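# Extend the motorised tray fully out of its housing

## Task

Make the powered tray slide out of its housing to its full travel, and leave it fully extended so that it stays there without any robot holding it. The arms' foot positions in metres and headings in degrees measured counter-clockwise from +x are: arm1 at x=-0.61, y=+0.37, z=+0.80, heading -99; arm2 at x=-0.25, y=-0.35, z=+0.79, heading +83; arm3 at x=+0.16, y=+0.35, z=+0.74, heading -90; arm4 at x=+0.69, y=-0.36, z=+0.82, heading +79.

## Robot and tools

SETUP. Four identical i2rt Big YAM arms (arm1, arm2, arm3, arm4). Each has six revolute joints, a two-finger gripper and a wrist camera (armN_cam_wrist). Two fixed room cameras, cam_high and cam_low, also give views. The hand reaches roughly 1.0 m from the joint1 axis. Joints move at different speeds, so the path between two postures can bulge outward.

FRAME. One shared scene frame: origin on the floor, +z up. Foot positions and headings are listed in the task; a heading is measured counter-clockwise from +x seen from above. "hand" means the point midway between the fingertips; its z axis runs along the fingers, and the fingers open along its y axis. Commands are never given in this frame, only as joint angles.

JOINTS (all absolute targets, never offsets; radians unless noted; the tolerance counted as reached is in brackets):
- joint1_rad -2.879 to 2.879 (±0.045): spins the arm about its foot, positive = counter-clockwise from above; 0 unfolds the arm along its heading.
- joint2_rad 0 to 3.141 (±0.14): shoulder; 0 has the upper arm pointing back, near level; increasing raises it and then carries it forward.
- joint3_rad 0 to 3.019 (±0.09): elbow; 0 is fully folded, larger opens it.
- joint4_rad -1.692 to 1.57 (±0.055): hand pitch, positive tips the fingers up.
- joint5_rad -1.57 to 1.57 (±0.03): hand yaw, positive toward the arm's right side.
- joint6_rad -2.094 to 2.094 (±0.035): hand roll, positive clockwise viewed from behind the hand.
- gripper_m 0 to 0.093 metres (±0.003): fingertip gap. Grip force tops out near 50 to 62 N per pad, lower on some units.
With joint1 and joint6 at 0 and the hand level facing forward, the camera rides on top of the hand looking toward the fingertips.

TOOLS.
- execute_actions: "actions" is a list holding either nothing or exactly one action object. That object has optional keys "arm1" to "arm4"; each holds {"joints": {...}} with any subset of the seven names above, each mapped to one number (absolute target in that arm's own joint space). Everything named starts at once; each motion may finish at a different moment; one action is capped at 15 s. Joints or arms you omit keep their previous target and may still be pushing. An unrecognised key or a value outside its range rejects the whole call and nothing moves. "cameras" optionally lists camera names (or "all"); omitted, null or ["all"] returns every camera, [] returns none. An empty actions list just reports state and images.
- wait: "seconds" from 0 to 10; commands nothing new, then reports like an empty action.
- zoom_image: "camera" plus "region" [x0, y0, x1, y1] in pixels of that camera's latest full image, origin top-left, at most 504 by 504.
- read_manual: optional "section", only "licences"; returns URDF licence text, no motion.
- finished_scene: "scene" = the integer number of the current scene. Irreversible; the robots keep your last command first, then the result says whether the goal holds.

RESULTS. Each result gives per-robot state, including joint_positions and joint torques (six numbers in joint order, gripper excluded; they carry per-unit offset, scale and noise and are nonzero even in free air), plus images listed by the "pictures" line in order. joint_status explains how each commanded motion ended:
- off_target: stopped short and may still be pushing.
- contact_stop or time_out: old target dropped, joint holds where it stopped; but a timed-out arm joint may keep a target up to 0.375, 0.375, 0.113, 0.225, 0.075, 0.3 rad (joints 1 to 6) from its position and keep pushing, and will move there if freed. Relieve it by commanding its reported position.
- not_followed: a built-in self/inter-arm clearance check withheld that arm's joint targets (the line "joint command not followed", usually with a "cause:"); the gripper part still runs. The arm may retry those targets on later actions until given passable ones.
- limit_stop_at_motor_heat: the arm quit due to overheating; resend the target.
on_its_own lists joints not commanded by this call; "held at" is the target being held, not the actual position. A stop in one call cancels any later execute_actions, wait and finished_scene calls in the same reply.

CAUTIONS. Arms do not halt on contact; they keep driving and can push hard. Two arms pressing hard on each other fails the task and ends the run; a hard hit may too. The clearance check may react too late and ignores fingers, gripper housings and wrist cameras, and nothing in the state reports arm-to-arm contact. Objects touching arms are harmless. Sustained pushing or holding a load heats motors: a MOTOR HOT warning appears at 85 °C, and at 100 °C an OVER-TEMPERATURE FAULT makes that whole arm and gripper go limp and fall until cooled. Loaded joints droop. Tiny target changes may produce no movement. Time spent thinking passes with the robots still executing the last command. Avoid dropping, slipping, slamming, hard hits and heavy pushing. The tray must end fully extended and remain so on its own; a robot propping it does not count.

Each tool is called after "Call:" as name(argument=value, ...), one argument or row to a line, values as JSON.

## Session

Call:
execute_actions(
  actions=[],
)

Scene clock: 0.00 s.
Joint torques (N m, as the arm reports them, + toward a larger angle): no reading
Motor temperatures (°C, as the motors report them): arm1=[29 31 33 29 28 28] | arm2=[29 31 33 29 29 26] | arm3=[27 32 35 26 30 30] | arm4=[27 30 34 27 27 27]
arm1.joint_positions: joint1_rad=+0.247 joint2_rad=+0.353 joint3_rad=+1.671 joint4_rad=-1.347 joint5_rad=-0.173 joint6_rad=-0.307 gripper_m=+0.094
arm1.joint_status: not commanded
arm1.hand: x=-0.5729 y=+0.3356 z=+1.4828 quat_wxyz=(-0.481, -0.346, -0.633, +0.498) (m; scene frame)
arm2.joint_positions: joint1_rad=-0.138 joint2_rad=+0.394 joint3_rad=+1.447 joint4_rad=-1.354 joint5_rad=-0.045 joint6_rad=-0.597 gripper_m=+0.095
arm2.joint_status: not commanded
arm2.hand: x=-0.2223 y=-0.2323 z=+1.3910 quat_wxyz=(-0.551, +0.660, -0.458, -0.228) (m; scene frame)
arm3.joint_positions: joint1_rad=+0.271 joint2_rad=+0.610 joint3_rad=+1.349 joint4_rad=-1.397 joint5_rad=+0.056 joint6_rad=+0.569 gripper_m=+0.094
arm3.joint_status: not commanded
arm3.hand: x=+0.2094 y=+0.1307 z=+1.2445 quat_wxyz=(-0.401, -0.731, -0.522, +0.181) (m; scene frame)
arm4.joint_positions: joint1_rad=-0.750 joint2_rad=+0.287 joint3_rad=+1.712 joint4_rad=-1.163 joint5_rad=-0.111 joint6_rad=-0.268 gripper_m=+0.094
arm4.joint_status: not commanded
arm4.hand: x=+0.6592 y=-0.3656 z=+1.5605 quat_wxyz=(-0.773, +0.299, -0.531, -0.175) (m; scene frame)
pictures: arm1_cam_wrist, arm2_cam_wrist, arm3_cam_wrist, arm4_cam_wrist, cam_high, cam_low
Images, in order (width x height): arm1_cam_wrist 504x504, arm2_cam_wrist 504x504, arm3_cam_wrist 504x504, arm4_cam_wrist 504x504, cam_high 504x504, cam_low 504x504.

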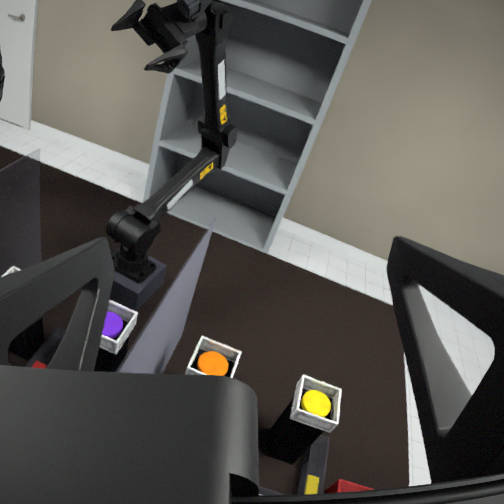

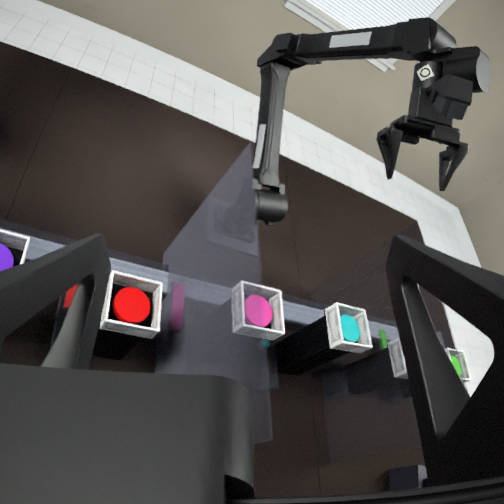

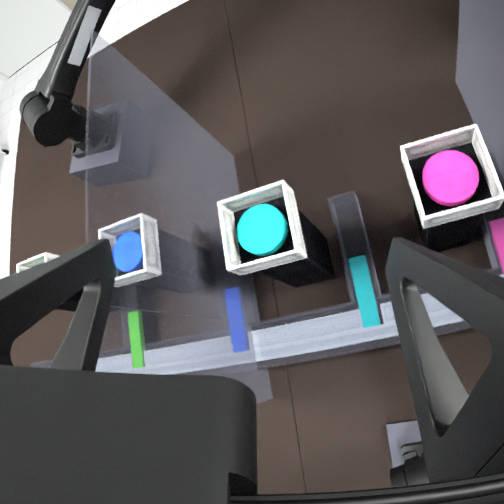

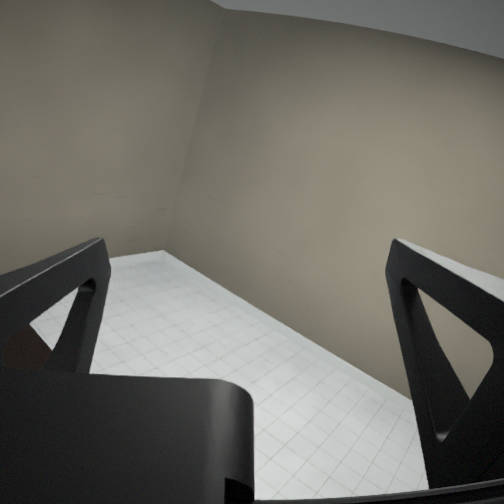

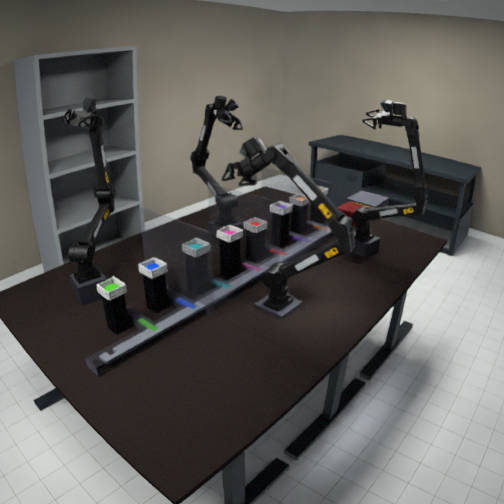

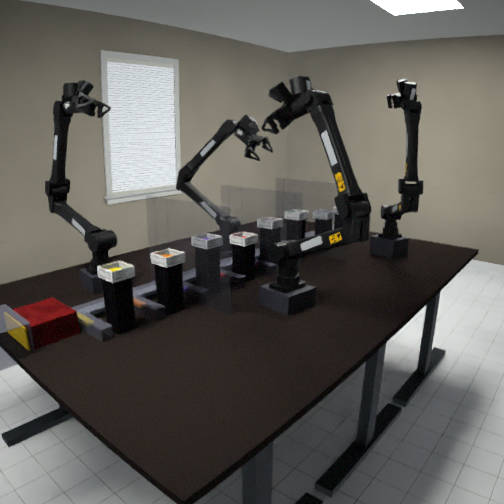

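Call:
execute_actions(
  actions=[
    {"arm1":{"joints":{"joint1_rad":0.345,"joint2_rad":1.38,"joint3_rad":1.24,"joint4_rad":-1.43,"joint5_rad":0,"joint6_rad":0.19,"gripper_m":0}},"arm2":{"joints":{"joint1_rad":-0.265,"joint2_rad":1.37,"joint3_rad":1.23,"joint4_rad":-1.43,"joint5_rad":0,"joint6_rad":-0.4,"gripper_m":0}},"arm3":{"joints":{"joint1_rad":0.5,"joint2_rad":1.35,"joint3_rad":1.4,"joint4_rad":-1.62,"joint5_rad":0,"joint6_rad":0.5,"gripper_m":0}},"arm4":{"joints":{"joint1_rad":-0.045,"joint2_rad":1.36,"joint3_rad":1.15,"joint4_rad":-1.36,"joint5_rad":0,"joint6_rad":-0.24,"gripper_m":0}}},
  ],
)

Scene clock: 10.23 s.
Joint torques (N m, as the arm reports them, + toward a larger angle): arm1=[  0.88 -11.11   9.68   0.09   0.11   0.2 ] | arm2=[ -1.62 -10.18   7.79   0.22   0.1    0.32] | arm3=[  0.84 -12.23   9.88  -0.16  -0.07  -0.32] | arm4=[  1.42 -10.68   9.14   0.09  -0.13   0.16]
Motor temperatures (°C, as the motors report them): arm1=[29 32 35 29 28 28] | arm2=[29 31 35 29 29 26] | arm3=[27 32 39 27 30 30] | arm4=[27 31 34 27 27 27]
arm1.joint_positions: joint1_rad=+0.341 joint2_rad=+1.377 joint3_rad=+1.227 joint4_rad=-1.418 joint5_rad=-0.003 joint6_rad=+0.175 gripper_m=+0.000
arm1.joint_status: all done
arm1.hand: x=-0.5322 y=-0.0198 z=+1.0030 quat_wxyz=(+0.003, -0.702, -0.712, -0.003) (m; scene frame)
arm2.joint_positions: joint1_rad=-0.262 joint2_rad=+1.371 joint3_rad=+1.234 joint4_rad=-1.422 joint5_rad=-0.003 joint6_rad=-0.415 gripper_m=+0.001
arm2.joint_status: all done
arm2.hand: x=-0.1012 y=+0.0168 z=+1.0123 quat_wxyz=(-0.006, +0.716, -0.698, -0.011) (m; scene frame)
arm3.joint_positions: joint1_rad=+0.495 joint2_rad=+1.351 joint3_rad=+1.381 joint4_rad=-1.605 joint5_rad=+0.004 joint6_rad=+0.512 gripper_m=+0.000
arm3.joint_status: all done
arm3.hand: x=+0.3407 y=+0.0117 z=+1.0147 quat_wxyz=(+0.003, -0.714, -0.700, +0.000) (m; scene frame)
arm4.joint_positions: joint1_rad=-0.048 joint2_rad=+1.351 joint3_rad=+1.139 joint4_rad=-1.349 joint5_rad=+0.002 joint6_rad=-0.252 gripper_m=+0.001
arm4.joint_status: all done
arm4.hand: x=+0.7856 y=+0.0091 z=+1.0058 quat_wxyz=(-0.004, +0.709, -0.705, -0.005) (m; scene frame)
pictures: arm1_cam_wrist, arm2_cam_wrist, arm3_cam_wrist, arm4_cam_wrist, cam_high, cam_low
Images, in order (width x height): arm1_cam_wrist 504x504, arm2_cam_wrist 504x504, arm3_cam_wrist 504x504, arm4_cam_wrist 504x504, cam_high 504x504, cam_low 504x504.

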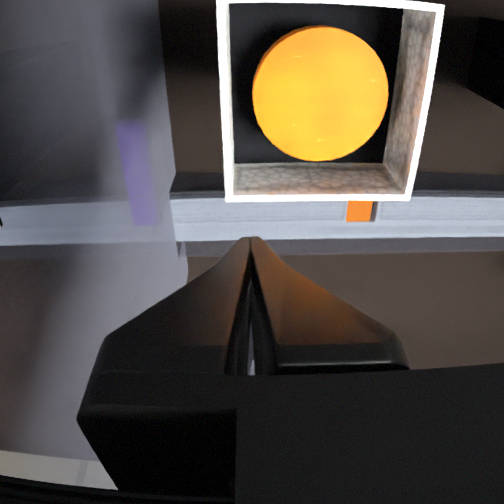

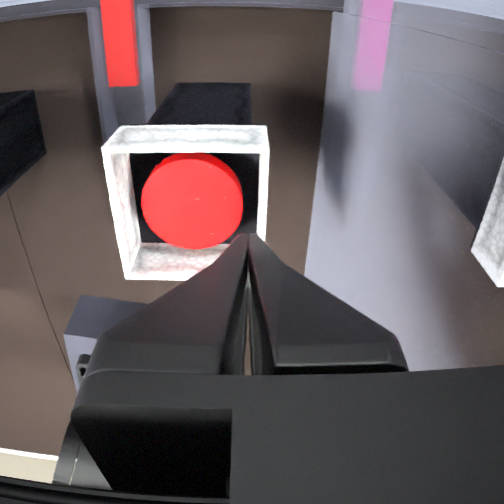

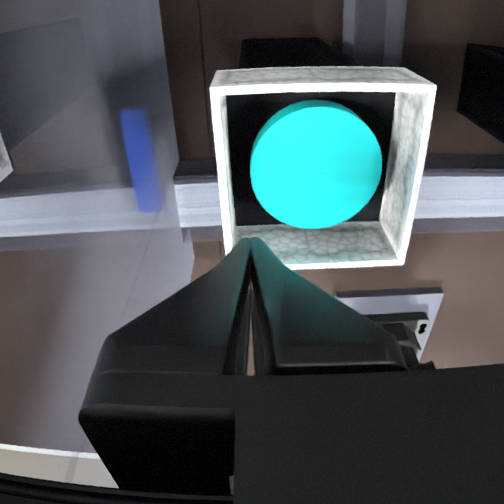

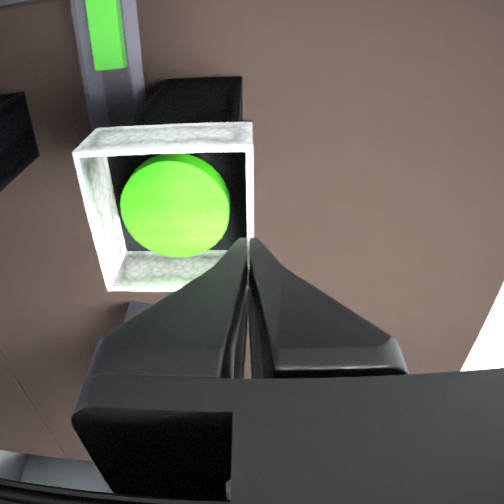

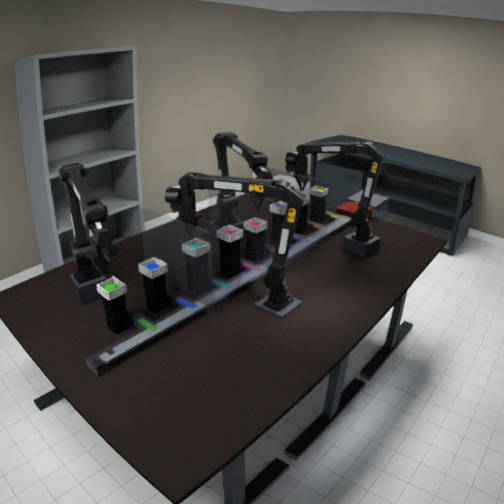

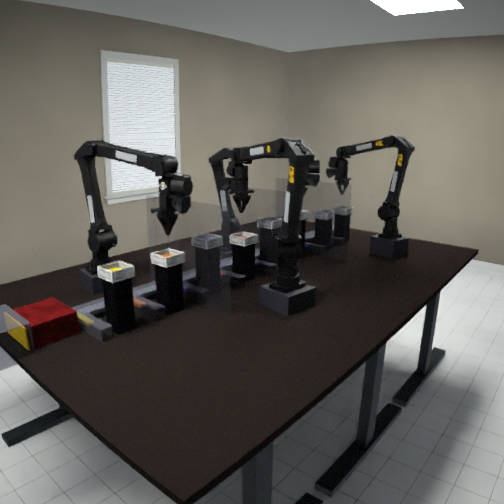

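Call:
execute_actions(
  actions=[
    {"arm1":{"joints":{"joint1_rad":0.26,"joint2_rad":1.46,"joint3_rad":1.21,"joint4_rad":-1.31,"joint6_rad":0.1}},"arm2":{"joints":{"joint1_rad":-0.205,"joint2_rad":1.292,"joint3_rad":0.99,"joint4_rad":-1.255,"joint6_rad":-0.33}},"arm3":{"joints":{"joint1_rad":0.425,"joint2_rad":1.31,"joint3_rad":1.265,"joint4_rad":-1.52,"joint6_rad":0.42}},"arm4":{"joints":{"joint1_rad":0.05,"joint2_rad":1.285,"joint3_rad":0.935,"joint4_rad":-1.215,"joint6_rad":-0.14}}},
  ],
)

Scene clock: 28.10 s.
Joint torques (N m, as the arm reports them, + toward a larger angle): arm1=[  2.01 -13.21   8.41   0.74   0.     0.  ] | arm2=[-1.53 -7.39  7.73  0.98  0.07  0.32] | arm3=[  0.39 -10.79   8.47   1.24  -0.04  -0.29] | arm4=[ 1.12 -8.68  7.9   1.21 -0.11  0.19]
Motor temperatures (°C, as the motors report them): arm1=[29 33 39 29 28 28] | arm2=[29 32 37 29 29 26] | arm3=[27 33 43 27 30 30] | arm4=[27 31 40 27 27 27]
arm1.joint_positions: joint1_rad=+0.257 joint2_rad=+1.469 joint3_rad=+1.210 joint4_rad=-1.323 joint5_rad=-0.001 joint6_rad=+0.115 gripper_m=+0.000
arm1.joint_status: all done
arm1.hand: x=-0.5629 y=-0.0480 z=+0.9612 quat_wxyz=(+0.009, -0.711, -0.703, -0.007) (m; scene frame)
arm2.joint_positions: joint1_rad=-0.203 joint2_rad=+1.286 joint3_rad=+0.993 joint4_rad=-1.264 joint5_rad=-0.003 joint6_rad=-0.346 gripper_m=+0.001
arm2.joint_status: all done
arm2.hand: x=-0.1381 y=-0.0171 z=+0.9516 quat_wxyz=(-0.006, +0.713, -0.701, -0.011) (m; scene frame)
arm3.joint_positions: joint1_rad=+0.423 joint2_rad=+1.302 joint3_rad=+1.266 joint4_rad=-1.536 joint5_rad=+0.003 joint6_rad=+0.432 gripper_m=+0.000
arm3.joint_status: all done
arm3.hand: x=+0.3080 y=+0.0165 z=+0.9882 quat_wxyz=(+0.002, -0.712, -0.702, +0.000) (m; scene frame)
arm4.joint_positions: joint1_rad=+0.049 joint2_rad=+1.277 joint3_rad=+0.937 joint4_rad=-1.227 joint5_rad=+0.002 joint6_rad=-0.155 gripper_m=+0.001
arm4.joint_status: all done
arm4.hand: x=+0.7426 y=-0.0260 z=+0.9568 quat_wxyz=(-0.002, +0.709, -0.705, -0.004) (m; scene frame)
pictures: arm1_cam_wrist, arm2_cam_wrist, arm3_cam_wrist, arm4_cam_wrist, cam_high, cam_low
Images, in order (width x height): arm1_cam_wrist 504x504, arm2_cam_wrist 504x504, arm3_cam_wrist 504x504, arm4_cam_wrist 504x504, cam_high 504x504, cam_low 504x504.

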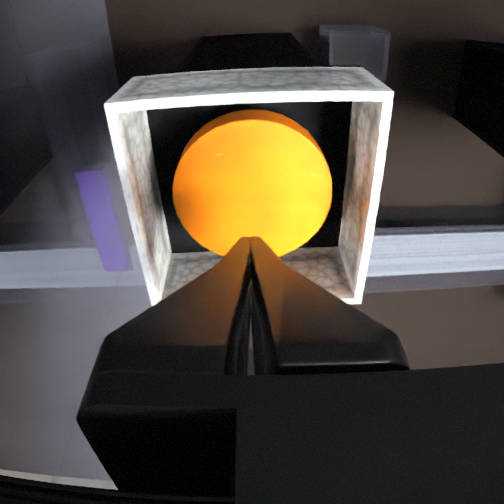

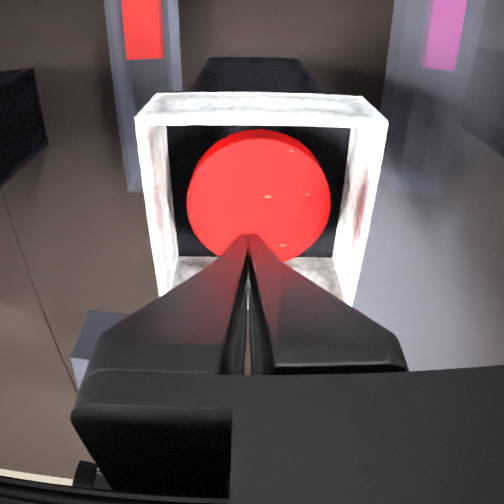

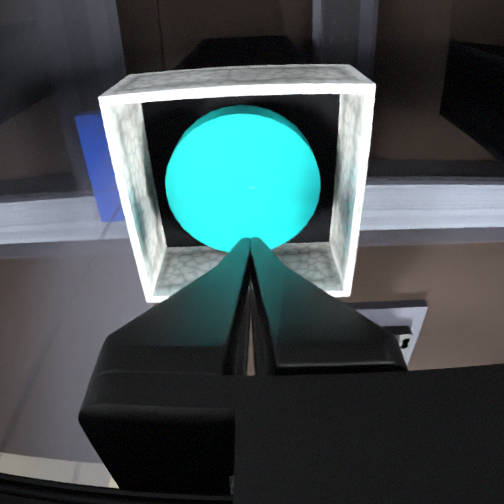

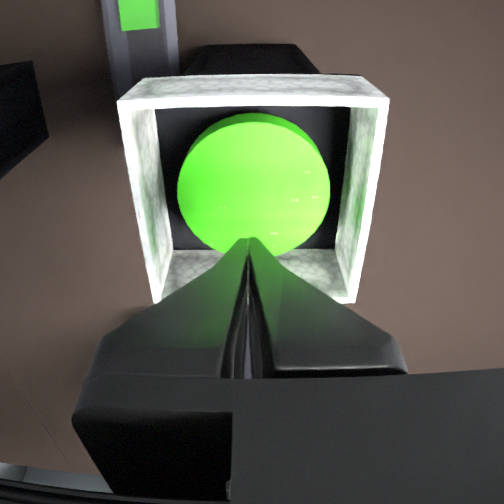

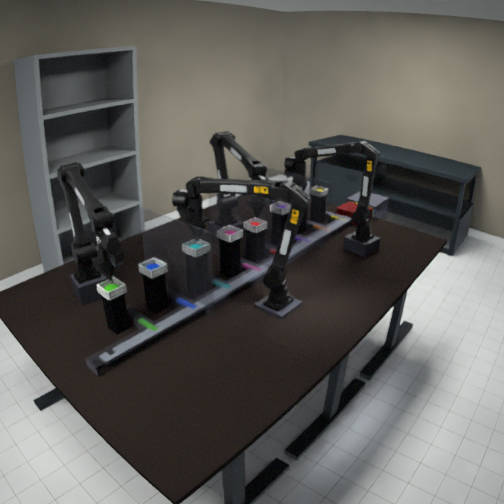

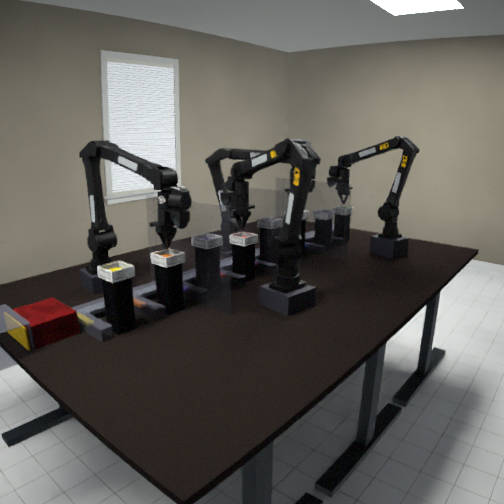

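Call:
execute_actions(
  actions=[
    {"arm1":{"joints":{"joint2_rad":1.535,"joint3_rad":1.08,"joint4_rad":-1.16}},"arm2":{"joints":{"joint2_rad":1.365,"joint3_rad":0.83,"joint4_rad":-1.08}},"arm3":{"joints":{"joint2_rad":1.36,"joint3_rad":1.12,"joint4_rad":-1.37}},"arm4":{"joints":{"joint2_rad":1.37,"joint3_rad":0.79,"joint4_rad":-1.04}}},
  ],
  cameras=[],
)

Call:
wait(
  seconds=10,
)

Call:
wait(
  seconds=10,
)

Call:
wait(
  seconds=10,
)

Scene clock: 34.03 s.
Joint torques (N m, as the arm reports them, + toward a larger angle): arm1=[ 1.29 -9.94  4.61  1.5   0.06 -0.03] | arm2=[-1.61 -4.07  3.93  1.45  0.06  0.31] | arm3=[ 0.65 -7.83  4.87  1.63  0.02 -0.34] | arm4=[ 1.34 -4.47  3.81  1.99 -0.1   0.18]
Motor temperatures (°C, as the motors report them): arm1=[29 33 38 29 28 28] | arm2=[29 32 37 29 29 26] | arm3=[27 33 43 27 30 30] | arm4=[27 31 40 27 27 27]
arm1.joint_positions: joint1_rad=+0.257 joint2_rad=+1.484 joint3_rad=+1.127 joint4_rad=-1.186 joint5_rad=-0.001 joint6_rad=+0.114 gripper_m=+0.000
arm1.joint_status: all done
arm1.hand: x=-0.5627 y=-0.0510 z=+0.9250 quat_wxyz=(-0.006, -0.711, -0.704, +0.005) (m; scene frame)
arm2.joint_positions: joint1_rad=-0.203 joint2_rad=+1.318 joint3_rad=+0.883 joint4_rad=-1.098 joint5_rad=-0.002 joint6_rad=-0.345 gripper_m=+0.001
arm2.joint_status: all done
arm2.hand: x=-0.1388 y=-0.0176 z=+0.9024 quat_wxyz=(-0.017, +0.713, -0.701, -0.016) (m; scene frame)
arm3.joint_positions: joint1_rad=+0.423 joint2_rad=+1.310 joint3_rad=+1.168 joint4_rad=-1.394 joint5_rad=+0.003 joint6_rad=+0.432 gripper_m=+0.000
arm3.joint_status: all done
arm3.hand: x=+0.3115 y=+0.0090 z=+0.9481 quat_wxyz=(-0.015, -0.712, -0.702, +0.006) (m; scene frame)
arm4.joint_positions: joint1_rad=+0.049 joint2_rad=+1.309 joint3_rad=+0.842 joint4_rad=-1.067 joint5_rad=+0.001 joint6_rad=-0.154 gripper_m=+0.000
arm4.joint_status: all done
arm4.hand: x=+0.7425 y=-0.0246 z=+0.9134 quat_wxyz=(-0.015, +0.708, -0.705, -0.014) (m; scene frame)
pictures: none
No camera images: the call's "cameras" was empty. Leave "cameras" out to get every camera's image.

Scene clock: 44.03 s.
Joint torques (N m, as the arm reports them, + toward a larger angle): arm1=[ 1.12 -9.36  4.29  1.36  0.02 -0.07] | arm2=[-1.59 -4.08  3.93  1.43  0.05  0.31] | arm3=[ 0.88 -7.1   4.97  1.65  0.   -0.33] | arm4=[ 1.42 -4.59  3.81  2.04 -0.1   0.18]
Motor temperatures (°C, as the motors report them): arm1=[29 33 37 29 28 28] | arm2=[29 32 36 29 29 26] | arm3=[27 33 41 27 30 30] | arm4=[27 31 37 27 27 27]
arm1.joint_positions: joint1_rad=+0.257 joint2_rad=+1.484 joint3_rad=+1.127 joint4_rad=-1.186 joint5_rad=-0.001 joint6_rad=+0.114 gripper_m=+0.000
arm1.joint_status: all done
arm1.hand: x=-0.5627 y=-0.0510 z=+0.9250 quat_wxyz=(-0.006, -0.711, -0.704, +0.005) (m; scene frame)
arm2.joint_positions: joint1_rad=-0.203 joint2_rad=+1.318 joint3_rad=+0.883 joint4_rad=-1.098 joint5_rad=-0.002 joint6_rad=-0.345 gripper_m=+0.001
arm2.joint_status: all done
arm2.hand: x=-0.1388 y=-0.0176 z=+0.9024 quat_wxyz=(-0.017, +0.713, -0.701, -0.016) (m; scene frame)
arm3.joint_positions: joint1_rad=+0.423 joint2_rad=+1.310 joint3_rad=+1.168 joint4_rad=-1.394 joint5_rad=+0.003 joint6_rad=+0.432 gripper_m=+0.000
arm3.joint_status: all done
arm3.hand: x=+0.3115 y=+0.0090 z=+0.9481 quat_wxyz=(-0.015, -0.712, -0.702, +0.006) (m; scene frame)
arm4.joint_positions: joint1_rad=+0.049 joint2_rad=+1.309 joint3_rad=+0.842 joint4_rad=-1.067 joint5_rad=+0.001 joint6_rad=-0.154 gripper_m=+0.000
arm4.joint_status: all done
arm4.hand: x=+0.7425 y=-0.0246 z=+0.9134 quat_wxyz=(-0.015, +0.708, -0.705, -0.014) (m; scene frame)
wait: 10.00 s; at rest by 0.27 s
pictures: arm1_cam_wrist, arm2_cam_wrist, arm3_cam_wrist, arm4_cam_wrist, cam_high, cam_low
Images, in order (width x height): arm1_cam_wrist 504x504, arm2_cam_wrist 504x504, arm3_cam_wrist 504x504, arm4_cam_wrist 504x504, cam_high 504x504, cam_low 504x504.

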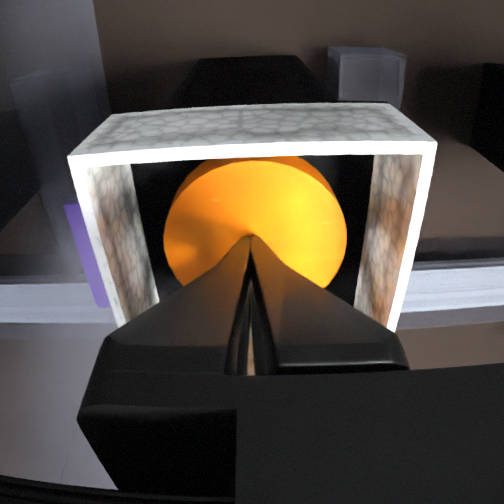

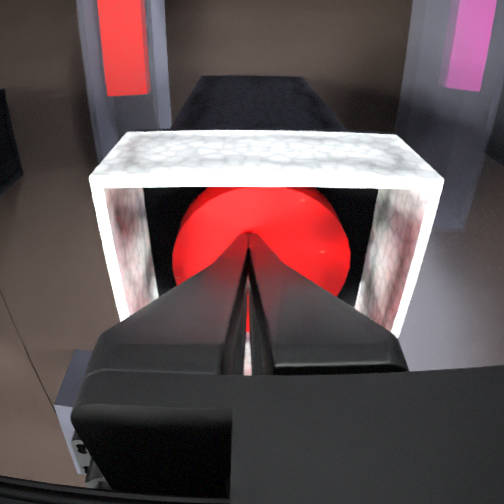

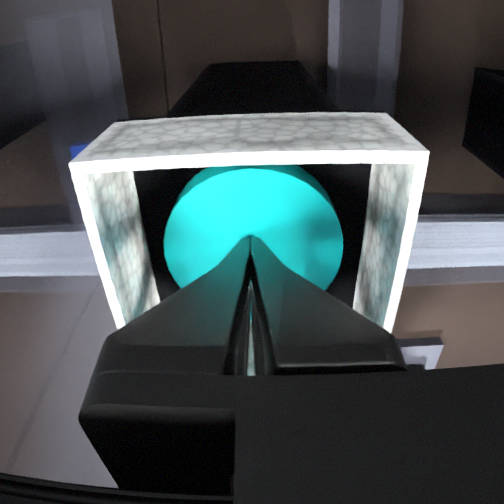

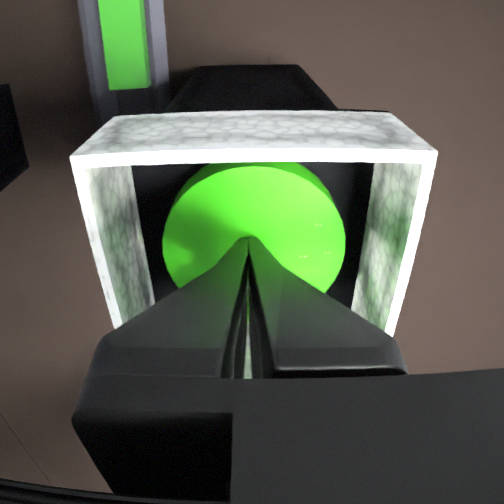

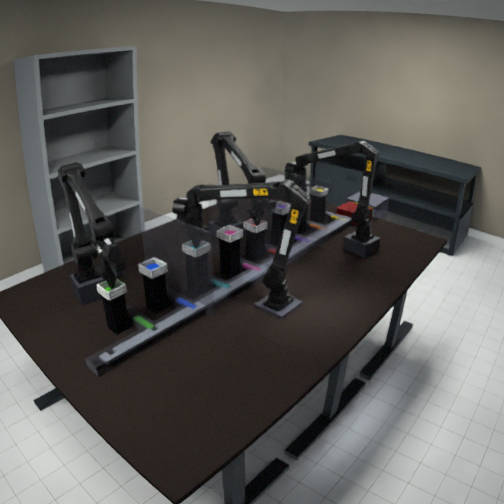

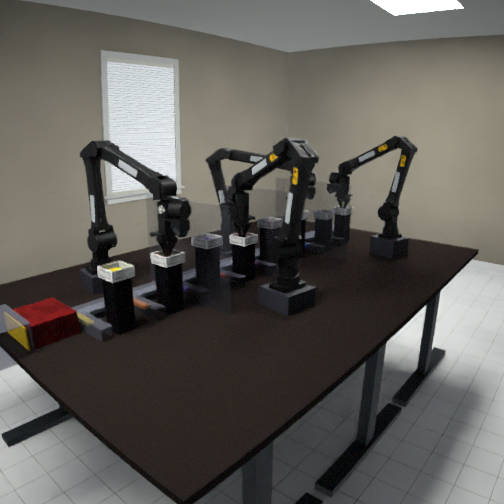

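Scene clock: 54.03 s.
Joint torques (N m, as the arm reports them, + toward a larger angle): arm1=[ 1.78 -9.28  4.74  1.3   0.02 -0.09] | arm2=[-1.63 -4.06  3.94  1.44  0.05  0.31] | arm3=[ 0.71 -7.5   4.96  1.66  0.01 -0.33] | arm4=[ 1.23 -4.6   3.8   2.06 -0.1   0.18]
Motor temperatures (°C, as the motors report them): arm1=[29 32 36 29 28 28] | arm2=[29 31 35 29 29 26] | arm3=[27 33 39 27 30 30] | arm4=[27 31 36 28 27 27]
arm1.joint_positions: joint1_rad=+0.257 joint2_rad=+1.484 joint3_rad=+1.127 joint4_rad=-1.186 joint5_rad=-0.001 joint6_rad=+0.114 gripper_m=+0.000
arm1.joint_status: all done
arm1.hand: x=-0.5627 y=-0.0510 z=+0.9250 quat_wxyz=(-0.006, -0.711, -0.704, +0.005) (m; scene frame)
arm2.joint_positions: joint1_rad=-0.203 joint2_rad=+1.318 joint3_rad=+0.883 joint4_rad=-1.098 joint5_rad=-0.002 joint6_rad=-0.345 gripper_m=+0.001
arm2.joint_status: all done
arm2.hand: x=-0.1388 y=-0.0176 z=+0.9024 quat_wxyz=(-0.017, +0.713, -0.701, -0.016) (m; scene frame)
arm3.joint_positions: joint1_rad=+0.423 joint2_rad=+1.310 joint3_rad=+1.168 joint4_rad=-1.394 joint5_rad=+0.003 joint6_rad=+0.432 gripper_m=+0.000
arm3.joint_status: all done
arm3.hand: x=+0.3115 y=+0.0090 z=+0.9481 quat_wxyz=(-0.015, -0.712, -0.702, +0.006) (m; scene frame)
arm4.joint_positions: joint1_rad=+0.049 joint2_rad=+1.309 joint3_rad=+0.842 joint4_rad=-1.067 joint5_rad=+0.001 joint6_rad=-0.154 gripper_m=+0.000
arm4.joint_status: all done
arm4.hand: x=+0.7425 y=-0.0246 z=+0.9134 quat_wxyz=(-0.015, +0.708, -0.705, -0.014) (m; scene frame)
wait: 10.00 s; at rest by 0.27 s
pictures: arm1_cam_wrist, arm2_cam_wrist, arm3_cam_wrist, arm4_cam_wrist, cam_high, cam_low
Images, in order (width x height): arm1_cam_wrist 504x504, arm2_cam_wrist 504x504, arm3_cam_wrist 504x504, arm4_cam_wrist 504x504, cam_high 504x504, cam_low 504x504.

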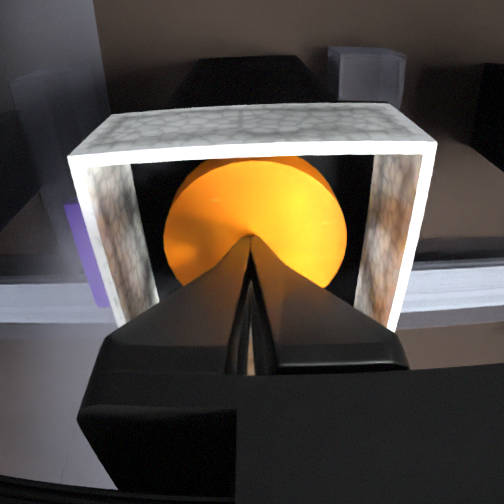

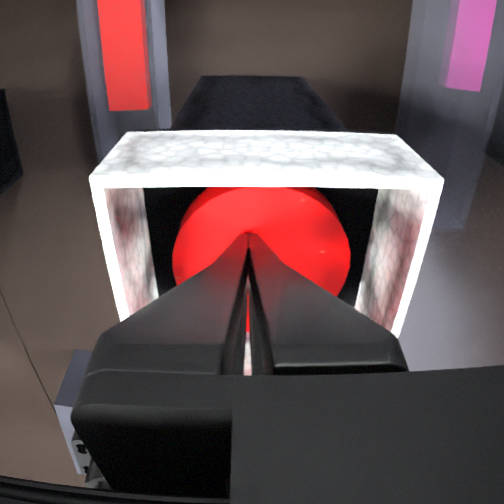

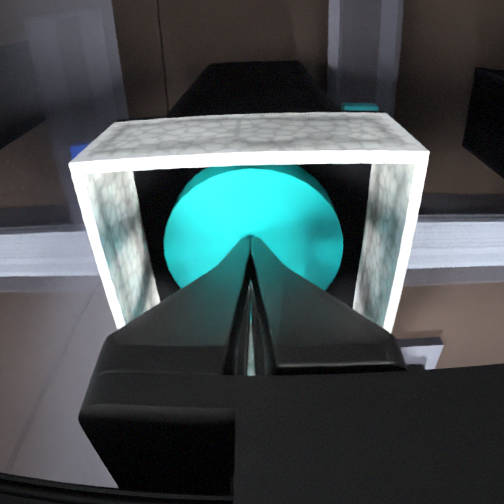

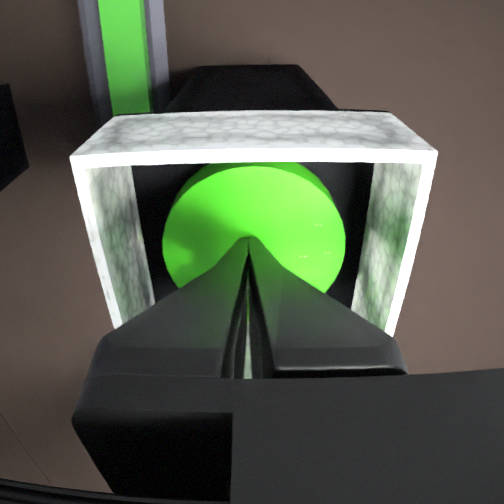

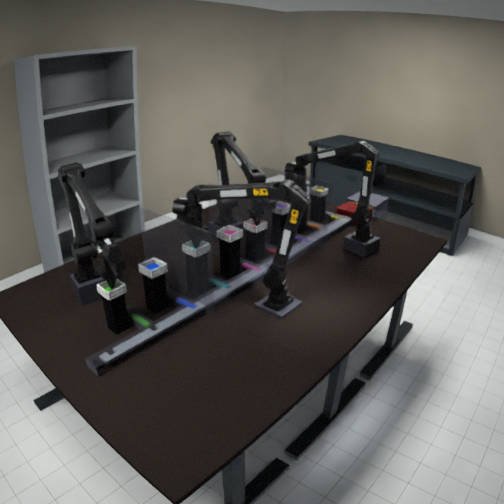

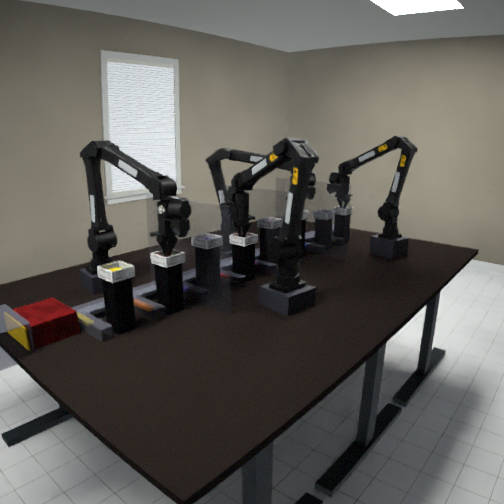

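Scene clock: 64.03 s.
Joint torques (N m, as the arm reports them, + toward a larger angle): arm1=[ 1.72 -9.23  4.56  1.64  0.06 -0.07] | arm2=[-1.58 -4.02  3.91  1.43  0.06  0.31] | arm3=[ 0.39 -7.58  4.99  1.6  -0.01 -0.31] | arm4=[ 1.23 -4.67  3.82  2.   -0.1   0.18]
Motor temperatures (°C, as the motors report them): arm1=[29 32 36 29 28 28] | arm2=[29 31 35 29 29 26] | arm3=[27 32 39 27 30 30] | arm4=[27 31 36 28 27 27]
arm1.joint_positions: joint1_rad=+0.257 joint2_rad=+1.484 joint3_rad=+1.127 joint4_rad=-1.186 joint5_rad=-0.001 joint6_rad=+0.114 gripper_m=+0.000
arm1.joint_status: all done
arm1.hand: x=-0.5627 y=-0.0510 z=+0.9250 quat_wxyz=(-0.006, -0.711, -0.704, +0.005) (m; scene frame)
arm2.joint_positions: joint1_rad=-0.203 joint2_rad=+1.318 joint3_rad=+0.883 joint4_rad=-1.098 joint5_rad=-0.002 joint6_rad=-0.345 gripper_m=+0.001
arm2.joint_status: all done
arm2.hand: x=-0.1388 y=-0.0176 z=+0.9024 quat_wxyz=(-0.017, +0.713, -0.701, -0.016) (m; scene frame)
arm3.joint_positions: joint1_rad=+0.423 joint2_rad=+1.310 joint3_rad=+1.168 joint4_rad=-1.394 joint5_rad=+0.003 joint6_rad=+0.432 gripper_m=+0.000
arm3.joint_status: all done
arm3.hand: x=+0.3115 y=+0.0090 z=+0.9481 quat_wxyz=(-0.015, -0.712, -0.702, +0.006) (m; scene frame)
arm4.joint_positions: joint1_rad=+0.049 joint2_rad=+1.309 joint3_rad=+0.842 joint4_rad=-1.067 joint5_rad=+0.001 joint6_rad=-0.154 gripper_m=+0.000
arm4.joint_status: all done
arm4.hand: x=+0.7425 y=-0.0246 z=+0.9134 quat_wxyz=(-0.015, +0.708, -0.705, -0.014) (m; scene frame)
wait: 10.00 s; at rest by 0.27 s
pictures: arm1_cam_wrist, arm2_cam_wrist, arm3_cam_wrist, arm4_cam_wrist, cam_high, cam_low
Images, in order (width x height): arm1_cam_wrist 504x504, arm2_cam_wrist 504x504, arm3_cam_wrist 504x504, arm4_cam_wrist 504x504, cam_high 504x504, cam_low 504x504.

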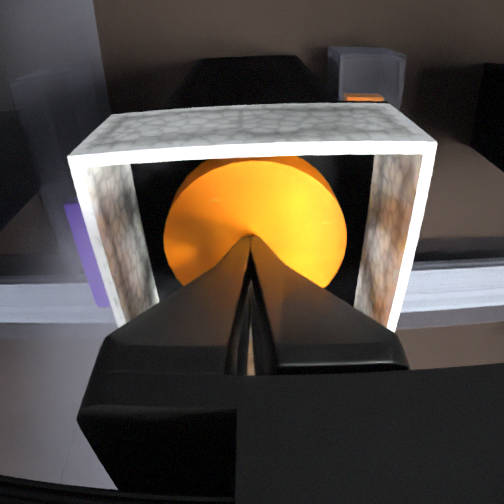

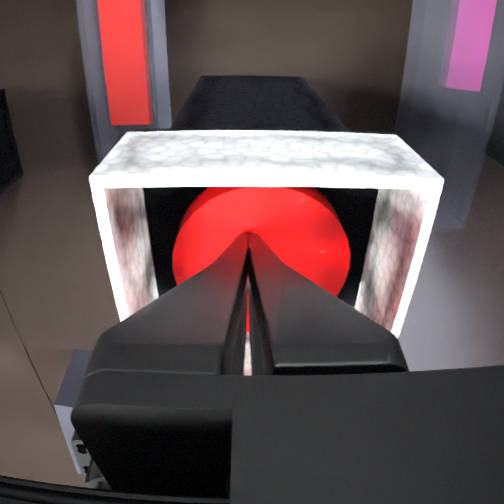

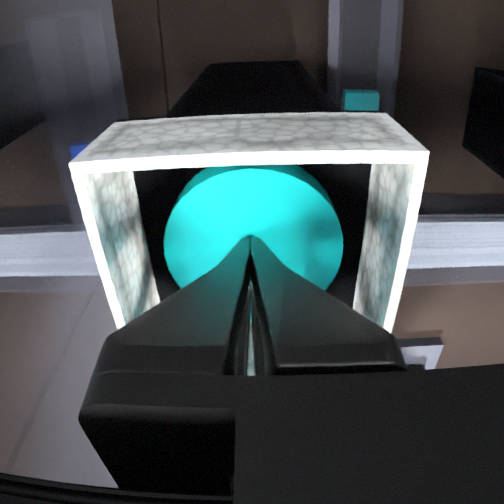

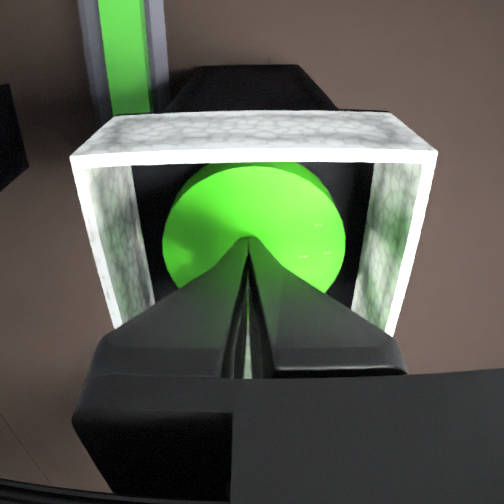

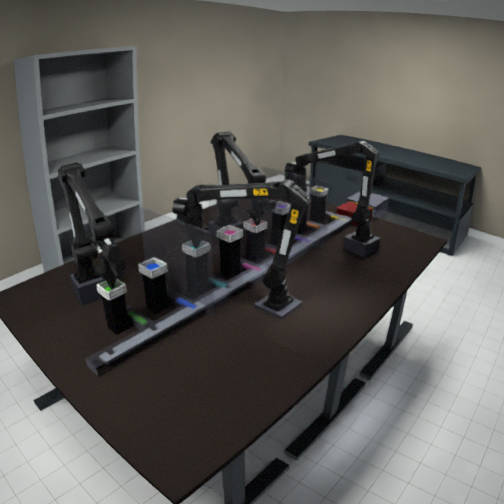

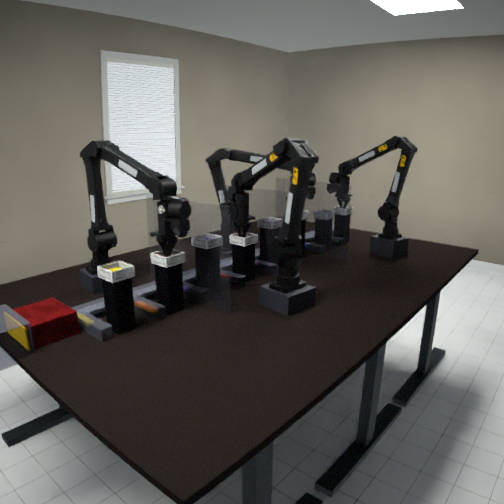

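Call:
execute_actions(
  actions=[
    {"arm1":{"joints":{"joint2_rad":1.46,"joint3_rad":1.31,"joint4_rad":-1.39}},"arm4":{"joints":{"joint2_rad":1.28,"joint3_rad":1.0,"joint4_rad":-1.275}}},
  ],
  cameras=[],
)

Call:
execute_actions(
  actions=[
    {"arm1":{"joints":{"joint1_rad":-0.23,"joint2_rad":1.555,"joint3_rad":1.415,"joint6_rad":-0.39}},"arm4":{"joints":{"joint1_rad":0.672,"joint2_rad":1.34,"joint3_rad":1.065,"joint6_rad":0.48}}},
  ],
  cameras=["arm1_cam_wrist","arm4_cam_wrist"],
)

Scene clock: 75.90 s.
Joint torques (N m, as the arm reports them, + toward a larger angle): arm1=[  1.21 -13.42  12.58  -0.25   0.08  -0.03] | arm2=[-1.64 -4.03  3.91  1.45  0.06  0.31] | arm3=[ 0.72 -7.3   4.99  1.61  0.02 -0.31] | arm4=[ 1.39 -9.53 10.62  0.1  -0.1   0.18]
Motor temperatures (°C, as the motors report them): arm1=[29 32 36 29 28 28] | arm2=[29 31 35 29 29 26] | arm3=[27 32 38 27 30 30] | arm4=[27 31 36 28 27 27]
arm1.joint_positions: joint1_rad=+0.257 joint2_rad=+1.468 joint3_rad=+1.262 joint4_rad=-1.378 joint5_rad=-0.001 joint6_rad=+0.114 gripper_m=+0.000
arm1.joint_status: all done
arm1.hand: x=-0.5625 y=-0.0516 z=+0.9808 quat_wxyz=(+0.010, -0.710, -0.704, -0.007) (m; scene frame)
arm2.joint_positions: joint1_rad=-0.203 joint2_rad=+1.318 joint3_rad=+0.883 joint4_rad=-1.098 joint5_rad=-0.002 joint6_rad=-0.345 gripper_m=+0.001
arm2.joint_status: not commanded
arm2.hand: x=-0.1388 y=-0.0176 z=+0.9024 quat_wxyz=(-0.017, +0.713, -0.701, -0.016) (m; scene frame)
arm3.joint_positions: joint1_rad=+0.423 joint2_rad=+1.310 joint3_rad=+1.168 joint4_rad=-1.394 joint5_rad=+0.003 joint6_rad=+0.432 gripper_m=+0.000
arm3.joint_status: not commanded
arm3.hand: x=+0.3115 y=+0.0090 z=+0.9481 quat_wxyz=(-0.015, -0.712, -0.702, +0.006) (m; scene frame)
arm4.joint_positions: joint1_rad=+0.049 joint2_rad=+1.279 joint3_rad=+0.966 joint4_rad=-1.264 joint5_rad=+0.001 joint6_rad=-0.154 gripper_m=+0.000
arm4.joint_status: all done
arm4.hand: x=+0.7428 y=-0.0243 z=+0.9667 quat_wxyz=(+0.002, +0.709, -0.706, -0.001) (m; scene frame)
pictures: none
No camera images: the call's "cameras" was empty. Leave "cameras" out to get every camera's image.

Scene clock: 77.53 s.
Joint torques (N m, as the arm reports them, + toward a larger angle): arm1=[  3.18 -14.36  12.79   0.12  -0.01  -0.09] | arm2=[-1.6  -4.01  3.95  1.45  0.05  0.31] | arm3=[ 0.55 -7.37  4.92  1.62 -0.01 -0.31] | arm4=[ 1.68 -9.73 10.93  0.27 -0.02  0.18]
Motor temperatures (°C, as the motors report them): arm1=[29 33 37 29 28 28] | arm2=[29 31 35 29 29 26] | arm3=[27 32 38 27 30 30] | arm4=[27 31 37 28 27 27]
arm1.joint_positions: joint1_rad=-0.239 joint2_rad=+1.558 joint3_rad=+1.363 joint4_rad=-1.383 joint5_rad=+0.001 joint6_rad=-0.375 gripper_m=+0.000
arm1.joint_status: all done
arm1.hand: x=-0.7817 y=-0.0558 z=+0.9815 quat_wxyz=(+0.007, -0.713, -0.701, -0.006) (m; scene frame)
arm2.joint_positions: joint1_rad=-0.203 joint2_rad=+1.318 joint3_rad=+0.883 joint4_rad=-1.098 joint5_rad=-0.002 joint6_rad=-0.345 gripper_m=+0.001
arm2.joint_status: not commanded
arm2.hand: x=-0.1388 y=-0.0176 z=+0.9024 quat_wxyz=(-0.017, +0.713, -0.701, -0.016) (m; scene frame)
arm3.joint_positions: joint1_rad=+0.423 joint2_rad=+1.310 joint3_rad=+1.168 joint4_rad=-1.394 joint5_rad=+0.003 joint6_rad=+0.432 gripper_m=+0.000
arm3.joint_status: not commanded
arm3.hand: x=+0.3115 y=+0.0090 z=+0.9481 quat_wxyz=(-0.015, -0.712, -0.702, +0.006) (m; scene frame)
arm4.joint_positions: joint1_rad=+0.667 joint2_rad=+1.331 joint3_rad=+1.028 joint4_rad=-1.267 joint5_rad=+0.001 joint6_rad=+0.465 gripper_m=+0.000
arm4.joint_status: all done
arm4.hand: x=+0.5286 y=-0.0367 z=+0.9731 quat_wxyz=(+0.000, +0.708, -0.706, -0.004) (m; scene frame)
pictures: arm1_cam_wrist, arm4_cam_wrist
Images, in order (width x height): arm1_cam_wrist 504x504, arm4_cam_wrist 504x504.

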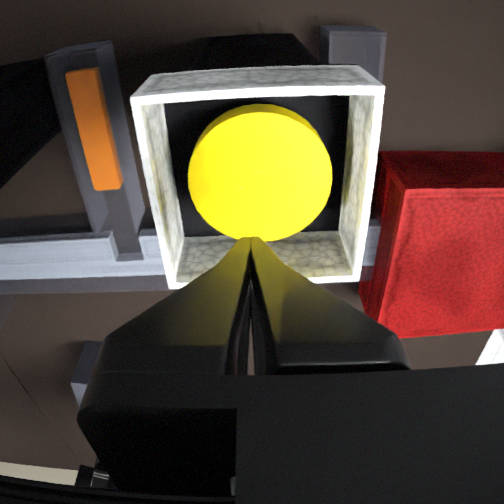

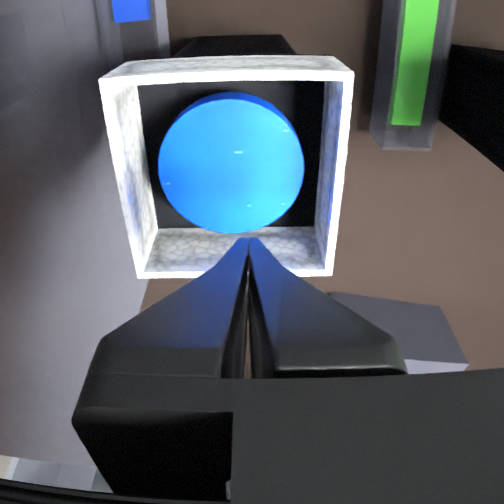

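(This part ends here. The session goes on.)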